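# Move the red plate from the tray into the taped area

## Task

Lift the red plate out of the tray and set it down on the table so that no part of it extends beyond the yellow tape outline. Every other plate must stay in the tray, with none resting on or hanging over a tray wall, and the tray itself must be left as it started. Anything that only stays in place because the robot is holding it does not count. When finished, switch off suction and move the tool away.

## Robot and tools

Robot: one Kinova Gen3 arm with seven joints and a suction cup tool in place of a gripper. Because there is only one arm, every row or target holds exactly 7 numbers. Joint ranges in rad, from the base out: waist ±6.283, shoulder ±2.250, upper arm roll ±6.283, elbow ±2.580, forearm roll ±6.283, wrist pitch ±2.100, wrist roll ±6.283. The elbow cannot quite straighten fully.

Frames: the scene frame has its origin on the table top directly beneath the arm base. +z points up, and +y is to the left when you face along +x. The base may sit slightly tilted. The cup point is the center of the cup rim, and the cup faces along the cup point's own +z axis. About 7 cm behind the rim the tool widens, and its body and camera stick out up to about 8 cm sideways, so leave room near tray walls.

execute_actions(actions): actions is a list of actions. Each action is a list of 1 to 15 rows, and each row runs for one control step of 1/30 s. One action lasts 15 steps (0.5 s); if you give fewer rows, the last row repeats. A row is [dx, dy, dz, rx, ry, rz, suction], each a number from -1 to 1. The first six are an offset, not a pose: they describe a target relative to the cup point's pose measured when that action began, expressed in the cup point's own axes. For the first action of a call, that reference is the last pose any result reported. Rows do not add up; each is measured from the same starting pose. Scale: 1.0 equals 0.6 m for dx, dy, dz and 180 degrees for the rotation vector (rx, ry, rz). An empty list moves nothing and just returns the state and images.

Suction (7th number): the requested fraction of full vacuum, where 1 is roughly 55 kPa below ambient. A value of 0.05 or less switches it off. It keeps its last setting until changed.

Step clipping: each step's command is limited to 70 mm and 16 degrees from the current measured pose. After an action, the arm continues only up to the last clipped pose, so a long offset needs several actions. If position and orientation conflict, the controller favours position.

move(target, speed, blocking): target is one 7-number row in the same layout, an offset in cup axes from the pose in the latest result that showed one. speed is in m/s, 0.002 to 0.5 (default 0.25); rotation is capped at twice that value in rad/s. The path is a straight line lasting 0.5 to 10 s and it does not avoid obstacles; the cup lags and can overshoot the speed, especially with the arm stretched. Suction settings are applied at the start. The result adds a move: line giving the ending (done, off_target, moving, held, fault), the distance from target, and limits (paced: the sent pose was clipped; held: a check blocked some steps, after which the arm may surge). With blocking=false the reply comes after 0.5 s while motion continues; before issuing new rows or moves, call wait or stop. Faster moves and targets set deeper past a contact both hit harder.

wait(seconds): 0 to 10; the arm keeps its last command and a running move continues. stop(): brakes a running move, needing more distance if fast; suction is unaffected. zoom_image(camera, region): camera is cam_low (896x504) or cam_wrist (616x616); region is [x0, y0, x1, y1] in pixels from the top-left, at most 504 by 504. read_manual(section): only "licences". finished_scene(scene): pass the current scene number once the job holds on its own; it cannot be reversed.

Reading results: end_effector_position (m) and end_effector_quat_wxyz give the cup pose in the scene frame; at long reach the printed position can be slightly wrong. Hand target is where the controller is currently steering. A pose unreachable line means the clearance check (which treats any mounting block as arm) altered or blocked the command. suction_measured shows achieved vacuum; part_present turns 1 at 0.50 and back to 0 below 0.45. Joint positions follow URDF order; joint torques carry a per-unit offset, scale and noise. MOTOR HOT appears at 60 °C; at 75 °C an OVER-TEMPERATURE FAULT lets the arm sag. If contact torque reaches a joint's load limit (51.3 N m for the first four joints, 32.3 N m for the wrist three), a TORQUE FAULT freezes the arm for 10 s and drops the rest of the call.

Gripping: turn suction on and press the 29 mm rim flat onto a smooth part of the plate so it seals all round, away from edges, holes or seams. On a tight seal the reading settles up to 0.15 under the request and can dip 0.04 between pump cycles; near 0 means no seal. Under vacuum the cup shortens, so the plate rides up to about 10 mm nearer the tool. Suction alone can lift a light object. To release, rest the plate on the table, switch suction off, then back off at least 15 mm. If the cup seals to the table, switch suction off to free it.

Suggested order: look and zoom to find the red plate, tray walls and tape; hover above the plate, descend gently with suction on, confirm suction_measured, lift well above the walls, carry it over the outline, lower it, release, retreat, then finish. Avoid dropping or slamming anything, pushing hard, jostling the tray or other plates, or knocking anything off the table, which fails the task. Loose items can occasionally be nudged by an outside disturbance, so check the final state. While you think, the robot keeps holding your last command.

Each tool is called after "Call:" by a JSON object that holds its "api" and its "payload", one argument or row to a line.

## Session

Call:
{"api": "execute_actions", "payload": {
  "actions": []
}}

Scene clock: 0.00 s.
end_effector_position=(+0.4501, -0.0060, +0.2550) suction_measured=0.01 part_present=0 end_effector_quat_wxyz=(+0.001, +0.005, +1.000, +0.004)
Joint positions: [-0.053  0.433 -0.002  1.656  0.003  1.052  3.083]
Joint velocities: [-0.001  0.001  0.     0.002  0.     0.001  0.   ]
Joint torques (N m, as the joint torque sensors report them, + toward a larger angle): no reading
Hand target: +0.450, -0.006, +0.255; +0.001, +0.005, +1.000, +0.004

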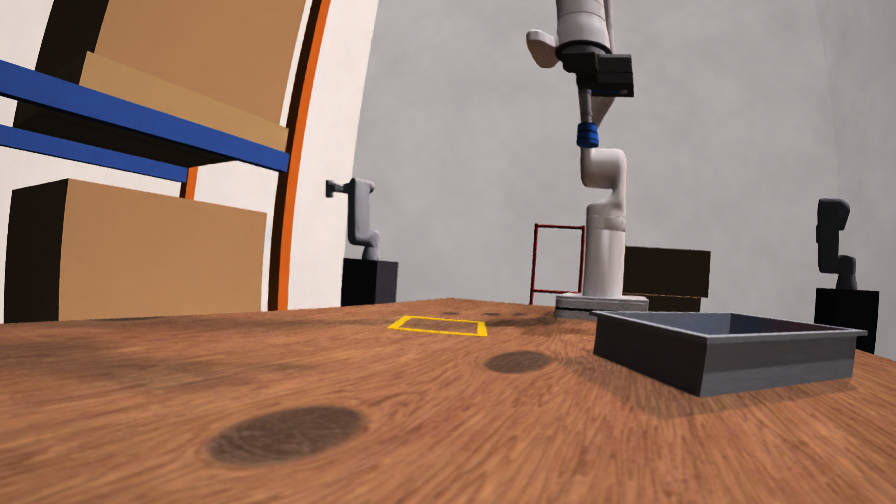

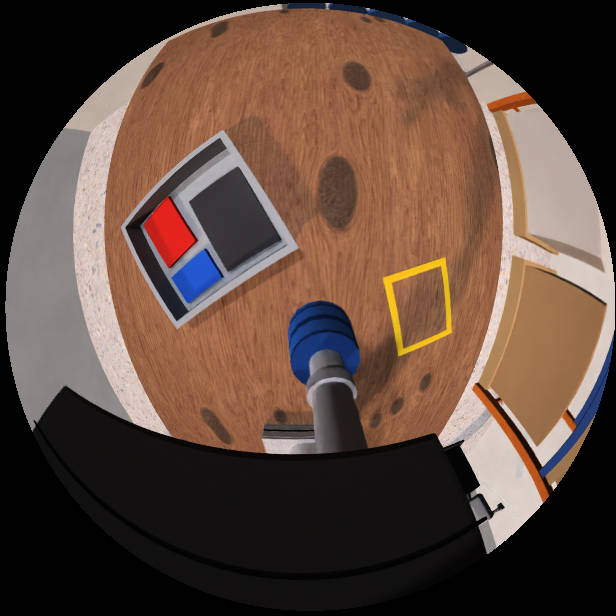

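Call:
{"api": "zoom_image", "payload": {
  "camera": "cam_wrist",
  "region": [100,110,320,340]
}}

Call:
{"api": "move", "payload": {
  "target": [-0.12,0.44,0.15,0,0,0,0],
  "speed": 0.35
}}

Region (100, 110, 320, 340) of cam_wrist's 616x616 image, scaled by 2.191, with more detail than that image has; it fills the left 482 columns of this view, and the rest is white.

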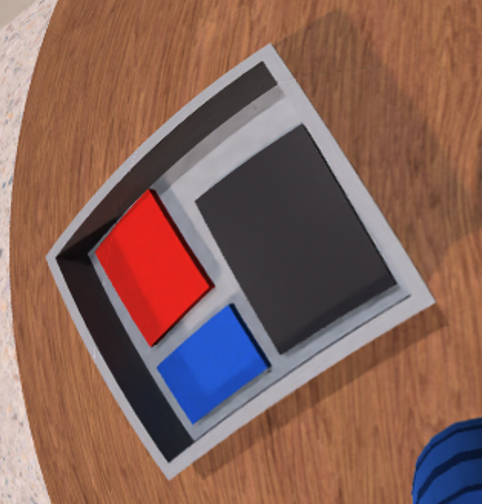

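Scene clock: 14.93 s.
end_effector_position=(+0.5246, +0.2583, +0.1675) suction_measured=0.01 part_present=0 end_effector_quat_wxyz=(+0.001, +0.005, +1.000, +0.004)
Joint positions: [-0.485  0.823 -0.047  1.244  0.04   1.074  2.602]
Joint velocities: [-0.001  0.005 -0.001 -0.002  0.001  0.    -0.001]
Joint torques (N m, as the joint torque sensors report them, + toward a larger angle): [ -0.08 -18.8   -0.22  -6.64  -0.12  -0.38  -0.05]
Hand target: +0.525, +0.258, +0.167; +0.001, +0.005, +1.000, +0.004
Off the commanded pose: 0.001 m, 0 deg.
move: done

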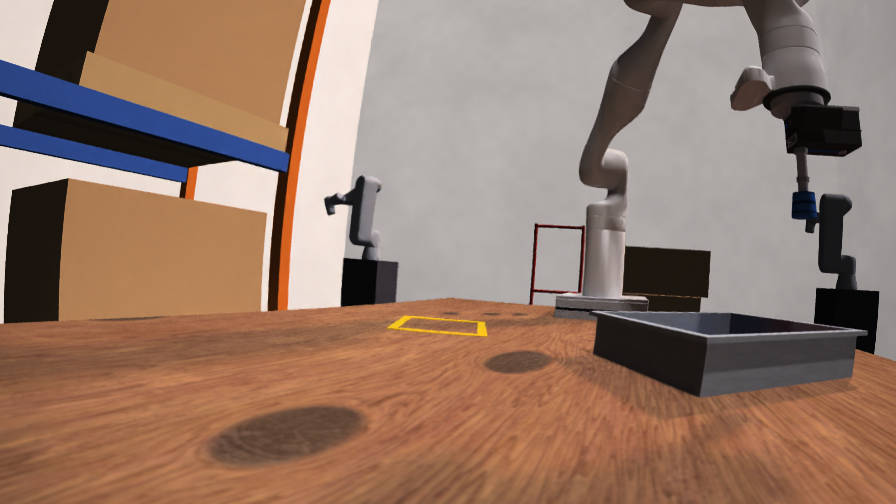

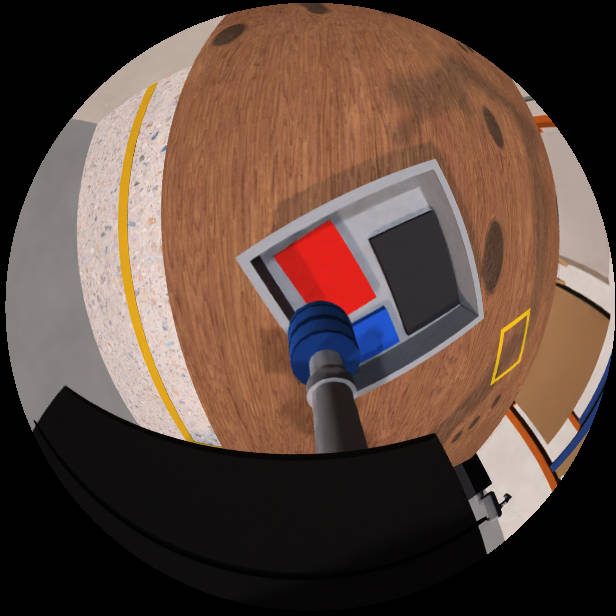

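Call:
{"api": "move", "payload": {
  "target": [0,-0.025,0.16,0,0,0,0]
}}

Scene clock: 34.17 s.
end_effector_position=(+0.5246, +0.2443, +0.0715) suction_measured=0.01 part_present=0 end_effector_quat_wxyz=(+0.001, +0.005, +1.000, +0.005)
Joint positions: [-0.462  0.944 -0.046  1.342  0.05   0.856  2.617]
Joint velocities: [ 0.     0.004 -0.     0.     0.    -0.    -0.   ]
Joint torques (N m, as the joint torque sensors report them, + toward a larger angle): [ -0.06 -20.31  -0.31  -5.69  -0.43  -0.17   0.06]
Hand target: +0.525, +0.244, +0.071; +0.001, +0.005, +1.000, +0.005
Off the commanded pose: 0.000 m, 0 deg.
move: done

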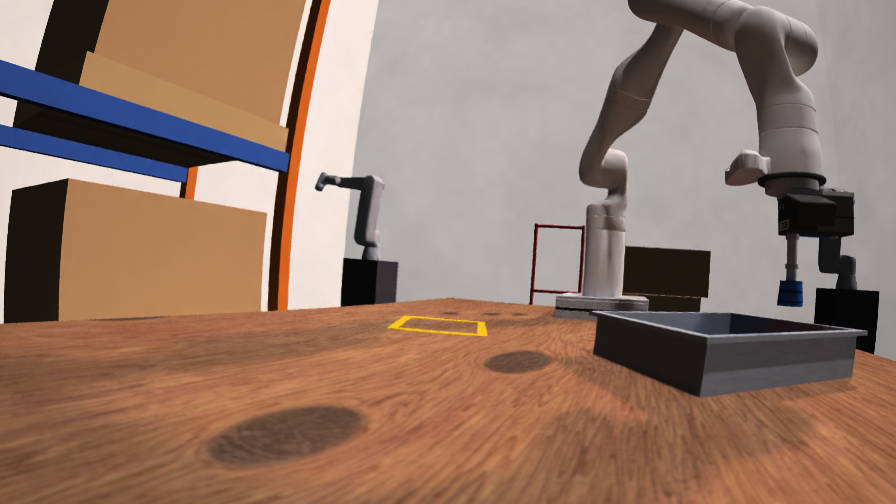

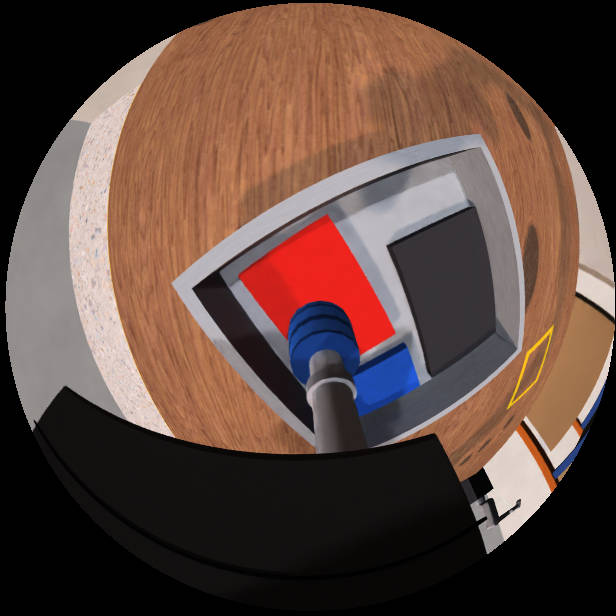

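Call:
{"api": "move", "payload": {
  "target": [0.012,-0.004,0.075,0,0,0,0],
  "speed": 0.15
}}

Call:
{"api": "move", "payload": {
  "target": [0,0,0.027,0,0,0,1],
  "speed": 0.025
}}

Scene clock: 42.97 s.
end_effector_position=(+0.5175, +0.2425, +0.0267) suction_measured=0.01 part_present=0 end_effector_quat_wxyz=(+0.002, +0.005, +1.000, +0.005)
Joint positions: [-0.465  1.007 -0.045  1.381  0.055  0.753  2.611]
Joint velocities: [ 0.     0.003  0.     0.001 -0.    -0.002  0.   ]
Joint torques (N m, as the joint torque sensors report them, + toward a larger angle): [  0.   -20.42  -0.58  -5.54  -0.11  -0.17   0.11]
Hand target: +0.517, +0.242, +0.026; +0.001, +0.005, +1.000, +0.005
Off the commanded pose: 0.000 m, 0 deg.
move: done

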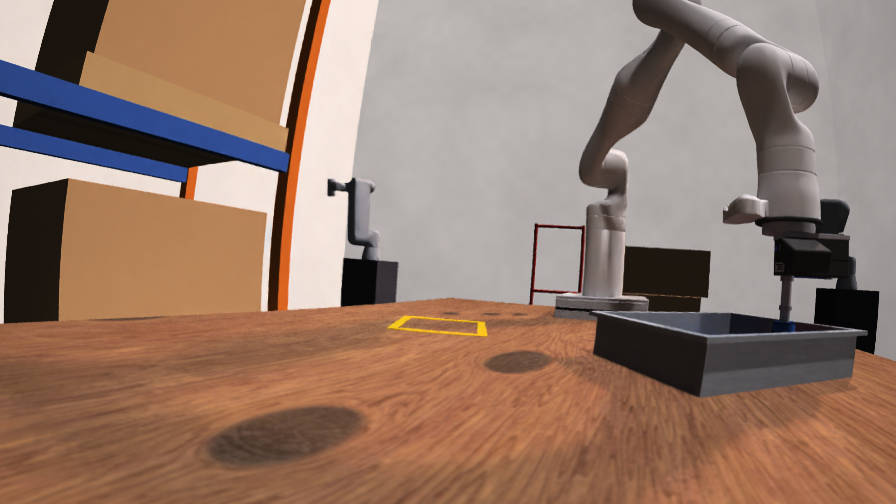

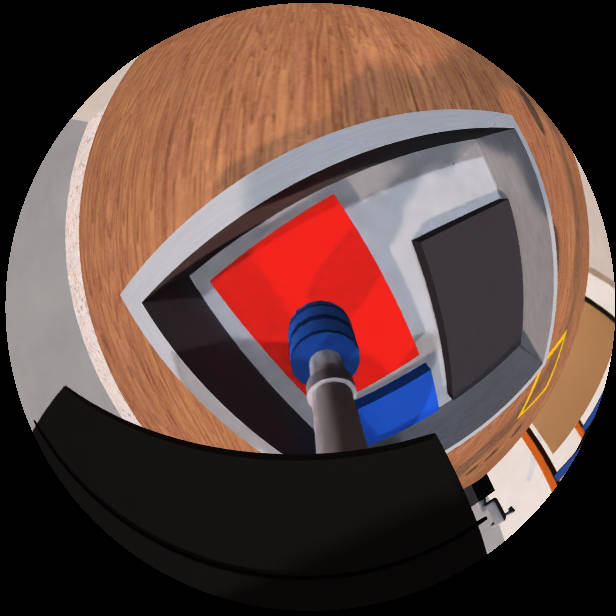

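Scene clock: 43.87 s.
end_effector_position=(+0.5173, +0.2426, +0.0103) suction_measured=0.58 part_present=1 end_effector_quat_wxyz=(+0.001, +0.005, +1.000, +0.005)
Joint positions: [-0.465  1.036 -0.044  1.38   0.056  0.726  2.61 ]
Joint velocities: [-0.001 -0.     0.    -0.002  0.     0.001 -0.   ]
Joint torques (N m, as the joint torque sensors report them, + toward a larger angle): [  0.21 -21.02  -0.1   -5.83  -0.07  -0.33  -0.12]
Hand target: +0.518, +0.243, +0.010; +0.001, +0.005, +1.000, +0.005
Off the commanded pose: 0.000 m, 0 deg.
move: done

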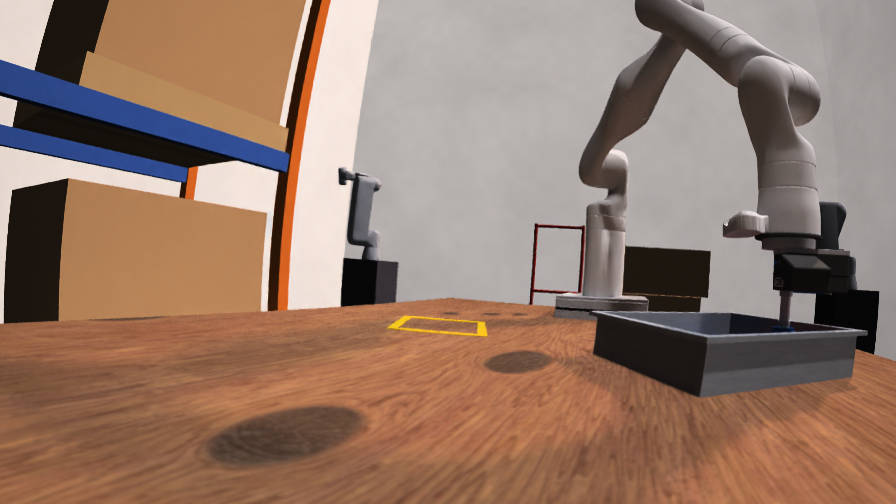

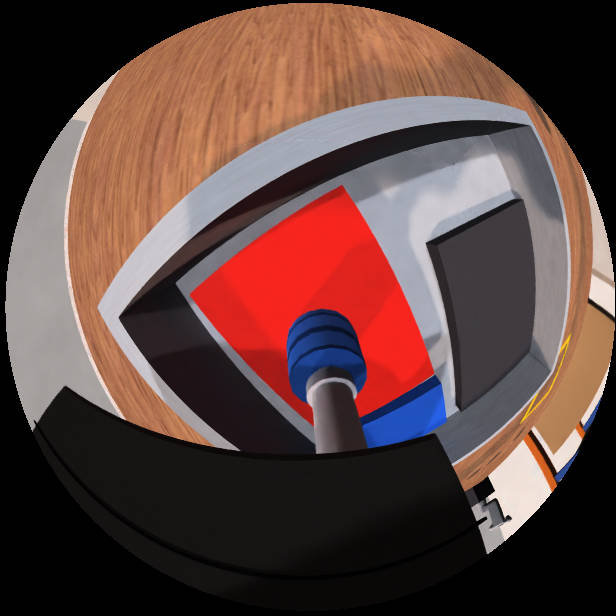

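Call:
{"api": "move", "payload": {
  "target": [0,0,-0.16,0,0,0,1],
  "speed": 0.12
}}

Scene clock: 50.03 s.
end_effector_position=(+0.5172, +0.2416, +0.1061) suction_measured=0.99 part_present=1 end_effector_quat_wxyz=(+0.001, +0.005, +1.000, +0.004)
Joint positions: [-0.463  0.877 -0.048  1.36   0.047  0.906  2.617]
Joint velocities: [ 0.001 -0.004 -0.    -0.001 -0.     0.001  0.001]
Joint torques (N m, as the joint torque sensors report them, + toward a larger angle): [ -0.01 -19.69  -0.58  -6.28  -0.07  -0.16  -0.13]
Hand target: +0.517, +0.242, +0.106; +0.001, +0.005, +1.000, +0.004
Off the commanded pose: 0.000 m, 0 deg.
move: done

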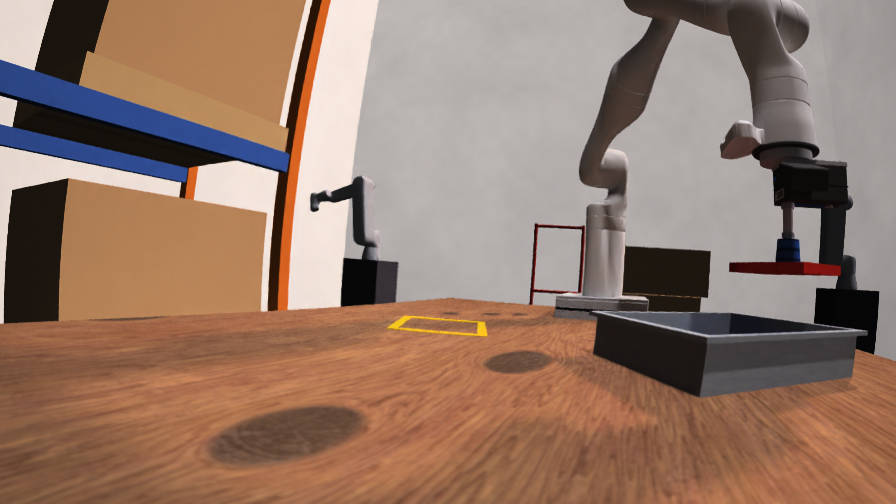

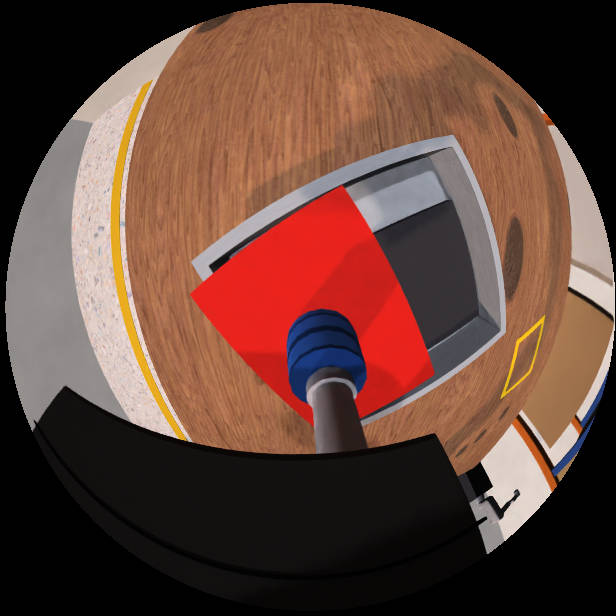

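Call:
{"api": "move", "payload": {
  "target": [0.27,-0.787,0.02,0,0,0.063,1],
  "speed": 0.35
}}

Call:
{"api": "move", "payload": {
  "target": [0,0,0.1,0,0,0,1],
  "speed": 0.15
}}

Scene clock: 56.87 s.
end_effector_position=(+0.3513, -0.2290, +0.0898) suction_measured=1.00 part_present=1 end_effector_quat_wxyz=(+0.001, +0.103, +0.995, +0.004)
Joint positions: [ 0.542  0.658 -0.045  1.945  0.054  0.54   3.403]
Joint velocities: [ 0.004  0.001  0.001 -0.001 -0.002  0.001  0.001]
Joint torques (N m, as the joint torque sensors report them, + toward a larger angle): [  0.19 -15.27  -0.53  -3.94  -0.24  -0.04  -0.06]
Hand target: +0.351, -0.229, +0.090; +0.001, +0.103, +0.995, +0.004
Off the commanded pose: 0.001 m, 0 deg.
move: done

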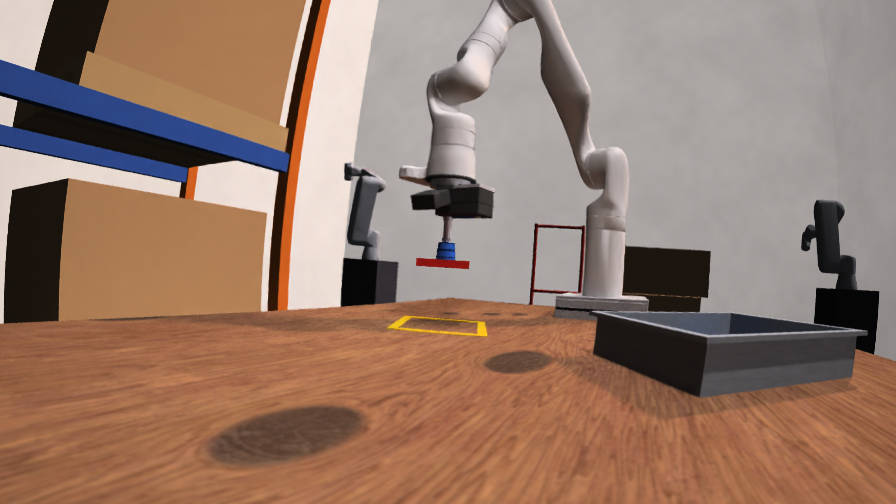

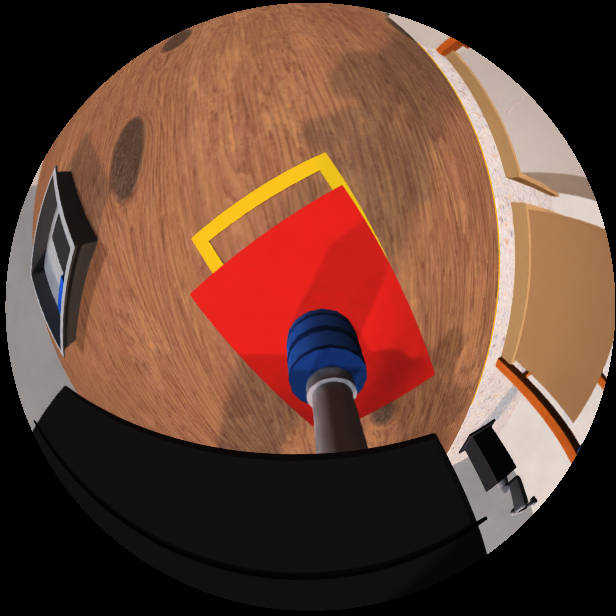

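Scene clock: 57.73 s.
end_effector_position=(+0.3516, -0.2284, +0.0300) suction_measured=0.99 part_present=1 end_effector_quat_wxyz=(+0.001, +0.103, +0.995, +0.005)
Joint positions: [ 0.535  0.795 -0.035  1.961  0.064  0.385  3.393]
Joint velocities: [-0.     0.006  0.    -0.002 -0.    -0.001 -0.   ]
Joint torques (N m, as the joint torque sensors report them, + toward a larger angle): [ -0.04 -16.15  -0.44  -2.86  -0.11  -0.25  -0.05]
Hand target: +0.351, -0.228, +0.030; +0.001, +0.103, +0.995, +0.005
Off the commanded pose: 0.000 m, 0 deg.
move: done

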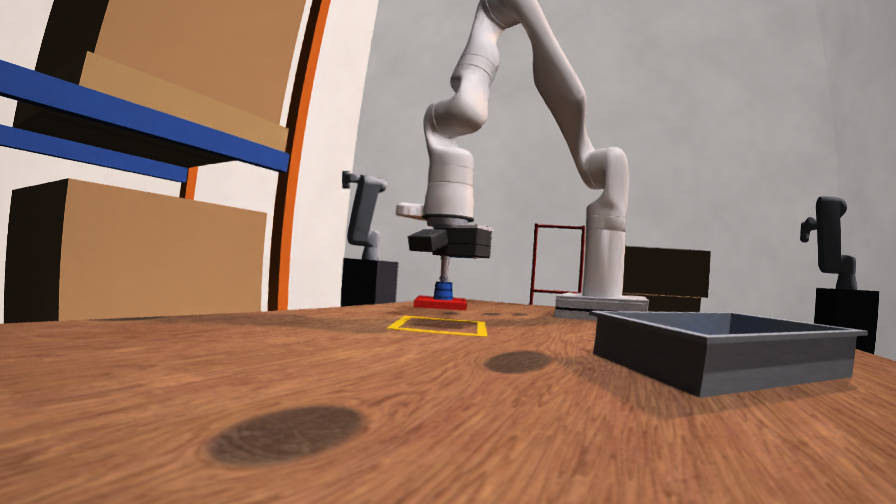

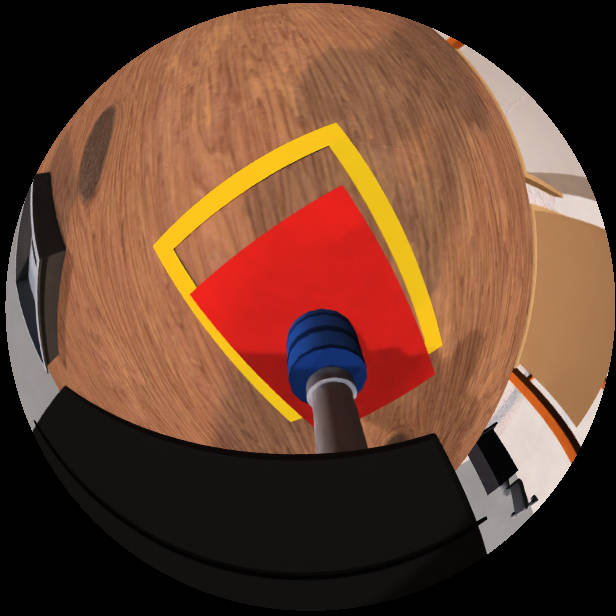

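Call:
{"api": "move", "payload": {
  "target": [-0.021,0.018,0.032,0,0,0,1],
  "speed": 0.06
}}

Call:
{"api": "zoom_image", "payload": {
  "camera": "cam_low",
  "region": [370,270,510,350]
}}

Scene clock: 72.63 s.
end_effector_position=(+0.3662, -0.2203, +0.0111) suction_measured=0.99 part_present=1 end_effector_quat_wxyz=(+0.001, +0.103, +0.995, +0.005)
Joint positions: [ 0.497  0.847 -0.029  1.933  0.058  0.36   3.366]
Joint velocities: [-0.003  0.005  0.    -0.003  0.001 -0.001 -0.001]
Joint torques (N m, as the joint torque sensors report them, + toward a larger angle): [  0.18 -16.9    0.17  -2.48  -0.17  -0.27  -0.04]
Hand target: +0.366, -0.220, +0.011; +0.001, +0.103, +0.995, +0.005
Off the commanded pose: 0.000 m, 0 deg.
move: done

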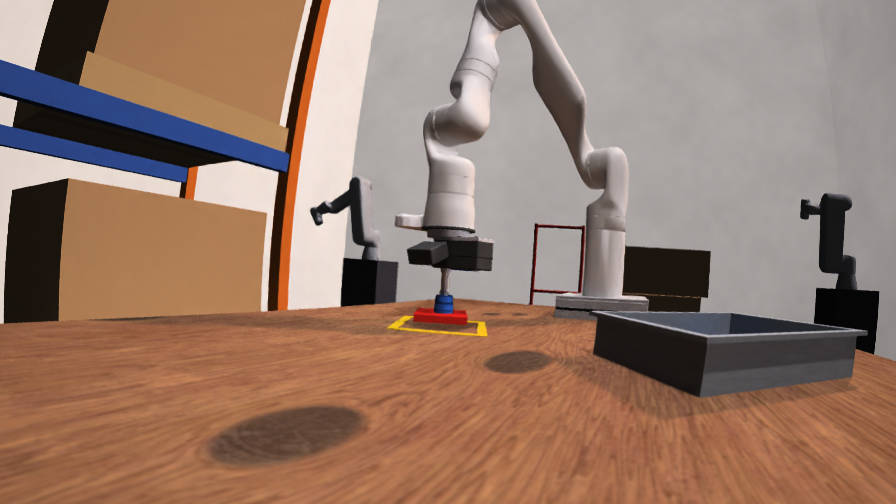

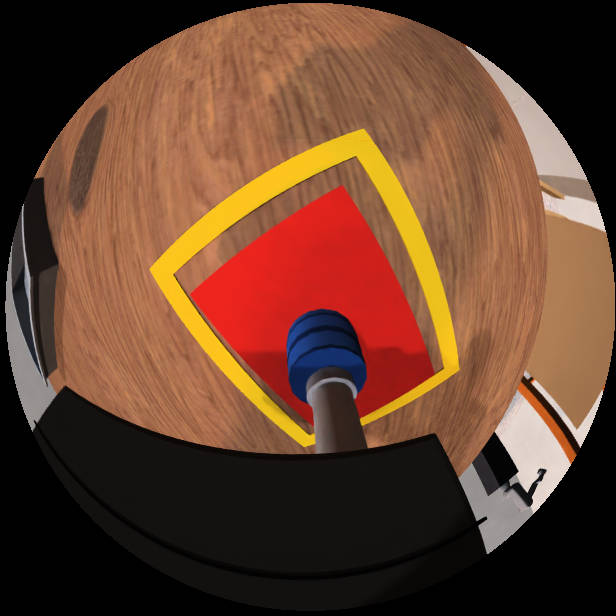

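Region (370, 270, 510, 350) of cam_low's 896x504 image, scaled by 3.600, with more detail than that image has; it fills the top 288 rows of this view, and the rest is white.

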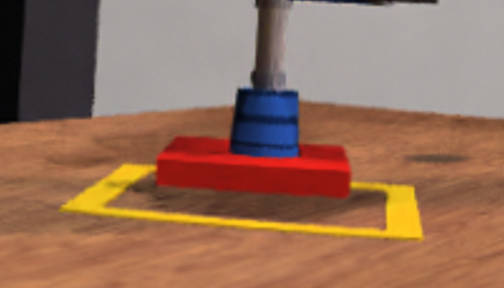

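Call:
{"api": "move", "payload": {
  "target": [0,0,0.013,0,0,0,1],
  "speed": 0.02
}}

Call:
{"api": "zoom_image", "payload": {
  "camera": "cam_low",
  "region": [370,270,510,350]
}}

Scene clock: 77.10 s.
end_effector_position=(+0.3663, -0.2203, +0.0034) suction_measured=0.99 part_present=1 end_effector_quat_wxyz=(+0.002, +0.103, +0.995, +0.005)
Joint positions: [ 0.496  0.866 -0.027  1.932  0.059  0.343  3.366]
Joint velocities: [-0.     0.003  0.    -0.    -0.    -0.001 -0.   ]
Joint torques (N m, as the joint torque sensors report them, + toward a larger angle): [ -0.18 -16.61  -0.08  -2.56  -0.07  -0.1   -0.11]
Hand target: +0.366, -0.220, +0.003; +0.001, +0.103, +0.995, +0.005
Off the commanded pose: 0.000 m, 0 deg.
move: done

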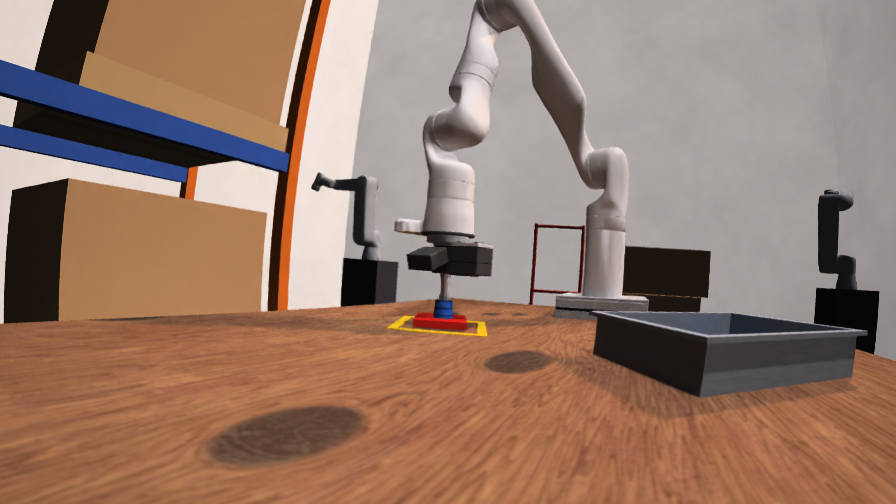

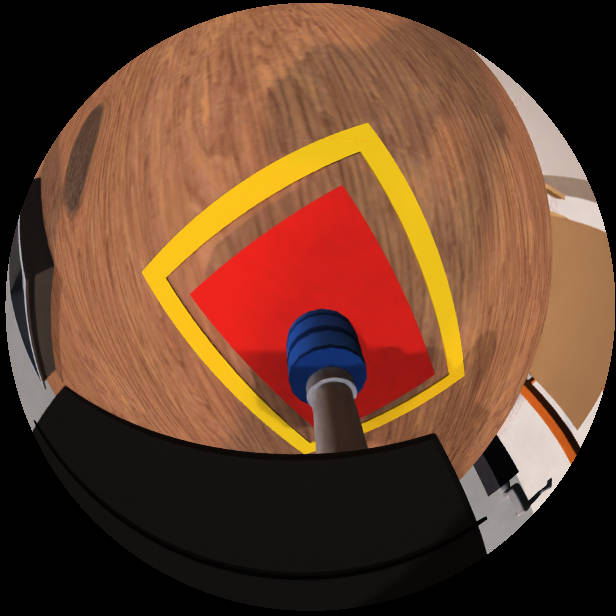

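Region (370, 270, 510, 350) of cam_low's 896x504 image, scaled by 3.600, with more detail than that image has; it fills the top 288 rows of this view, and the rest is white.

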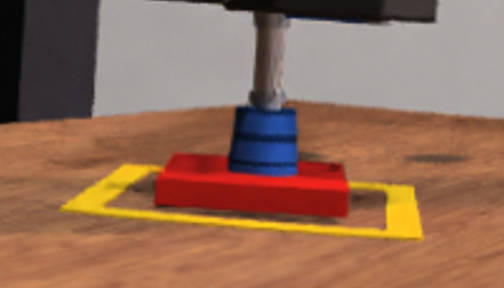

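Call:
{"api": "execute_actions", "payload": {
  "actions": [
    [[0,0,0.001,0,0,0,1],[0,0,0.001,0,0,0,1],[0,0,0.002,0,0,0,1],[0,0,0.002,0,0,0,1],[0,0,0.003,0,0,0,1],[0,0,0.003,0,0,0,1],[0,0,0.003,0,0,0,1],[0,0,0.003,0,0,0,1],[0,0,0.003,0,0,0,0]]
  ]
}}

Call:
{"api": "wait", "payload": {
  "seconds": 0.5
}}

Scene clock: 92.33 s.
end_effector_position=(+0.3668, -0.2205, +0.0027) suction_measured=0.01 part_present=0 end_effector_quat_wxyz=(+0.002, +0.103, +0.995, +0.004)
Joint positions: [ 0.496  0.868 -0.027  1.931  0.059  0.34   3.365]
Joint velocities: [-0.001 -0.003  0.     0.002 -0.    -0.    -0.   ]
Joint torques (N m, as the joint torque sensors report them, + toward a larger angle): [  0.35 -13.52  -0.04  -2.76  -0.04  -0.62   0.06]
Hand target: +0.366, -0.220, +0.002; +0.002, +0.103, +0.995, +0.005
Off the commanded pose: 0.001 m, 0 deg.

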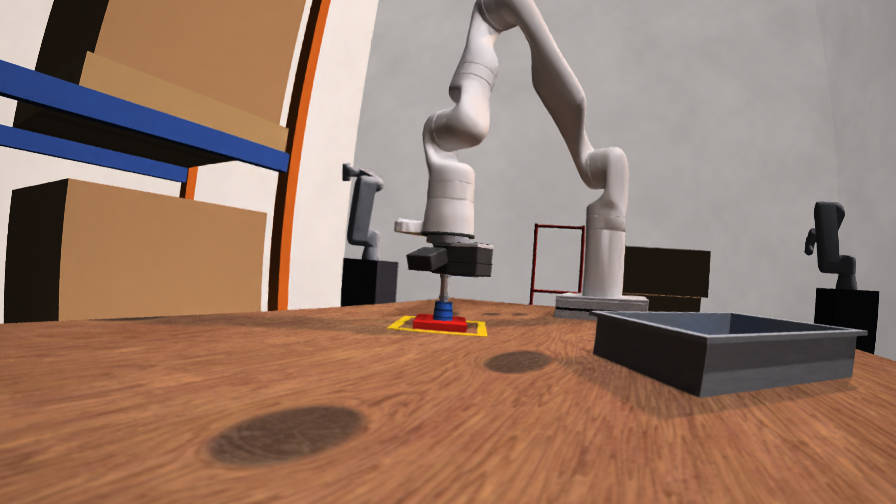

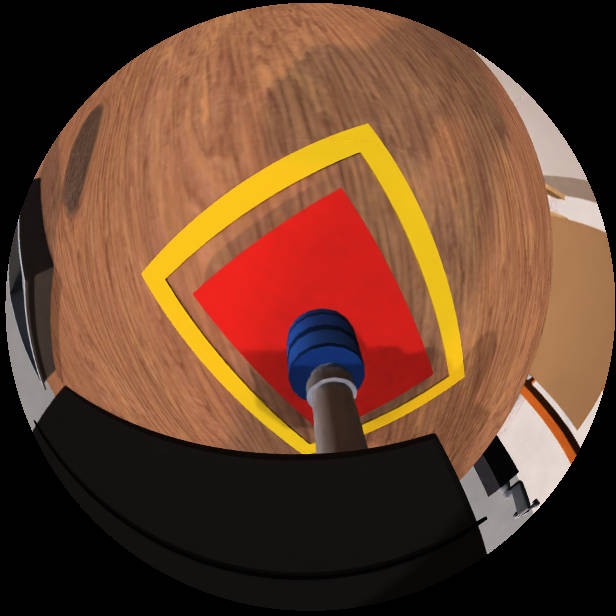

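Scene clock: 92.83 s.
end_effector_position=(+0.3668, -0.2205, +0.0028) suction_measured=0.01 part_present=0 end_effector_quat_wxyz=(+0.002, +0.103, +0.995, +0.004)
Joint positions: [ 0.496  0.867 -0.027  1.932  0.059  0.34   3.365]
Joint velocities: [-0.     0.    -0.    -0.001 -0.     0.    -0.   ]
Joint torques (N m, as the joint torque sensors report them, + toward a larger angle): [  0.12 -14.21  -0.33  -2.8   -0.36  -0.53   0.11]
Hand target: +0.366, -0.220, +0.002; +0.002, +0.103, +0.995, +0.005
Off the commanded pose: 0.001 m, 0 deg.
wait: 0.50 s; at rest by 0.17 s

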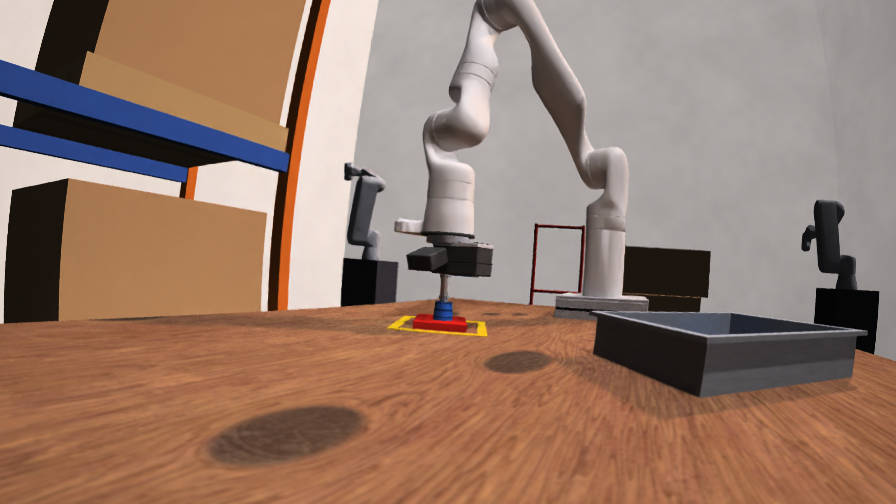

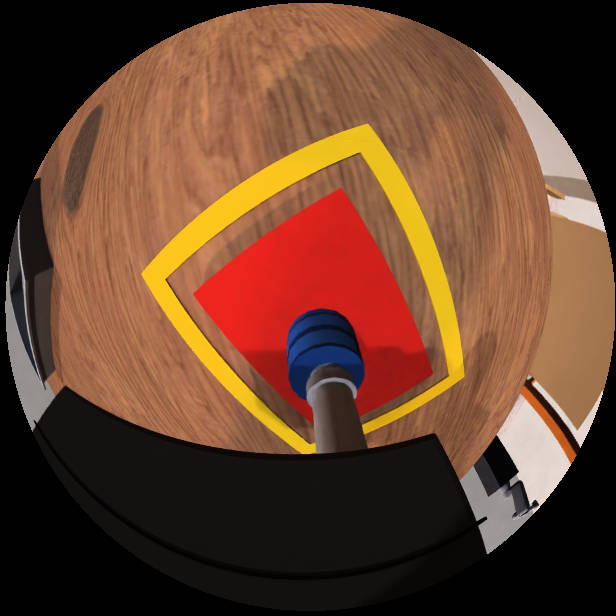

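Call:
{"api": "move", "payload": {
  "target": [0,0,-0.33,0,0,0,0],
  "speed": 0.3
}}

Scene clock: 98.37 s.
end_effector_position=(+0.3657, -0.2225, +0.2007) suction_measured=0.01 part_present=0 end_effector_quat_wxyz=(+0.002, +0.103, +0.995, +0.003)
Joint positions: [ 0.509  0.459 -0.045  1.815  0.027  0.865  3.394]
Joint velocities: [-0.    -0.004  0.     0.001  0.     0.002  0.001]
Joint torques (N m, as the joint torque sensors report them, + toward a larger angle): [  0.29 -13.43  -0.56  -5.87  -0.37  -0.37  -0.04]
Hand target: +0.366, -0.223, +0.201; +0.002, +0.103, +0.995, +0.003
Off the commanded pose: 0.000 m, 0 deg.
move: done

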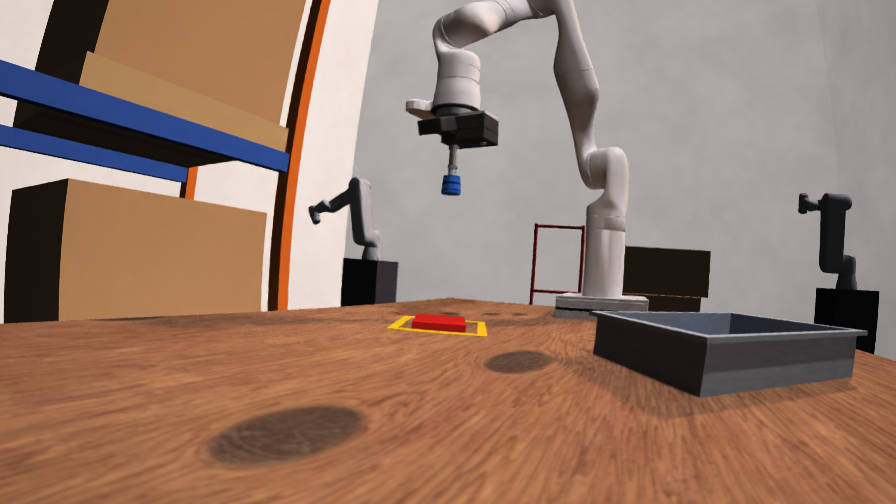

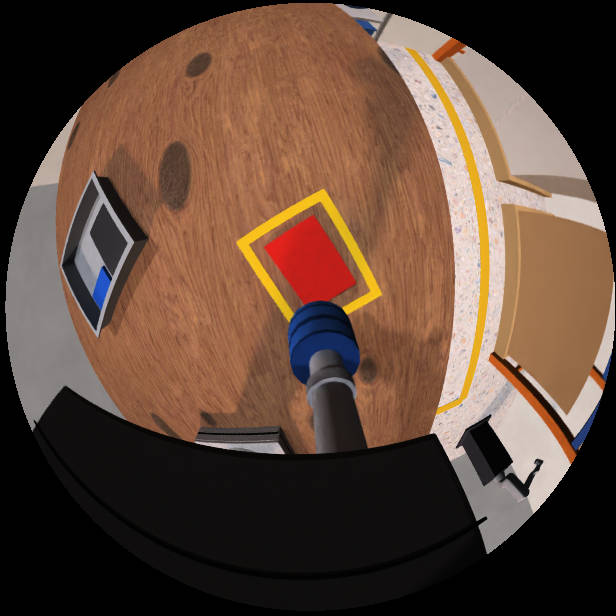

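Call:
{"api": "finished_scene", "payload": {
  "scene": 1
}}

The scene is finished: the task was done.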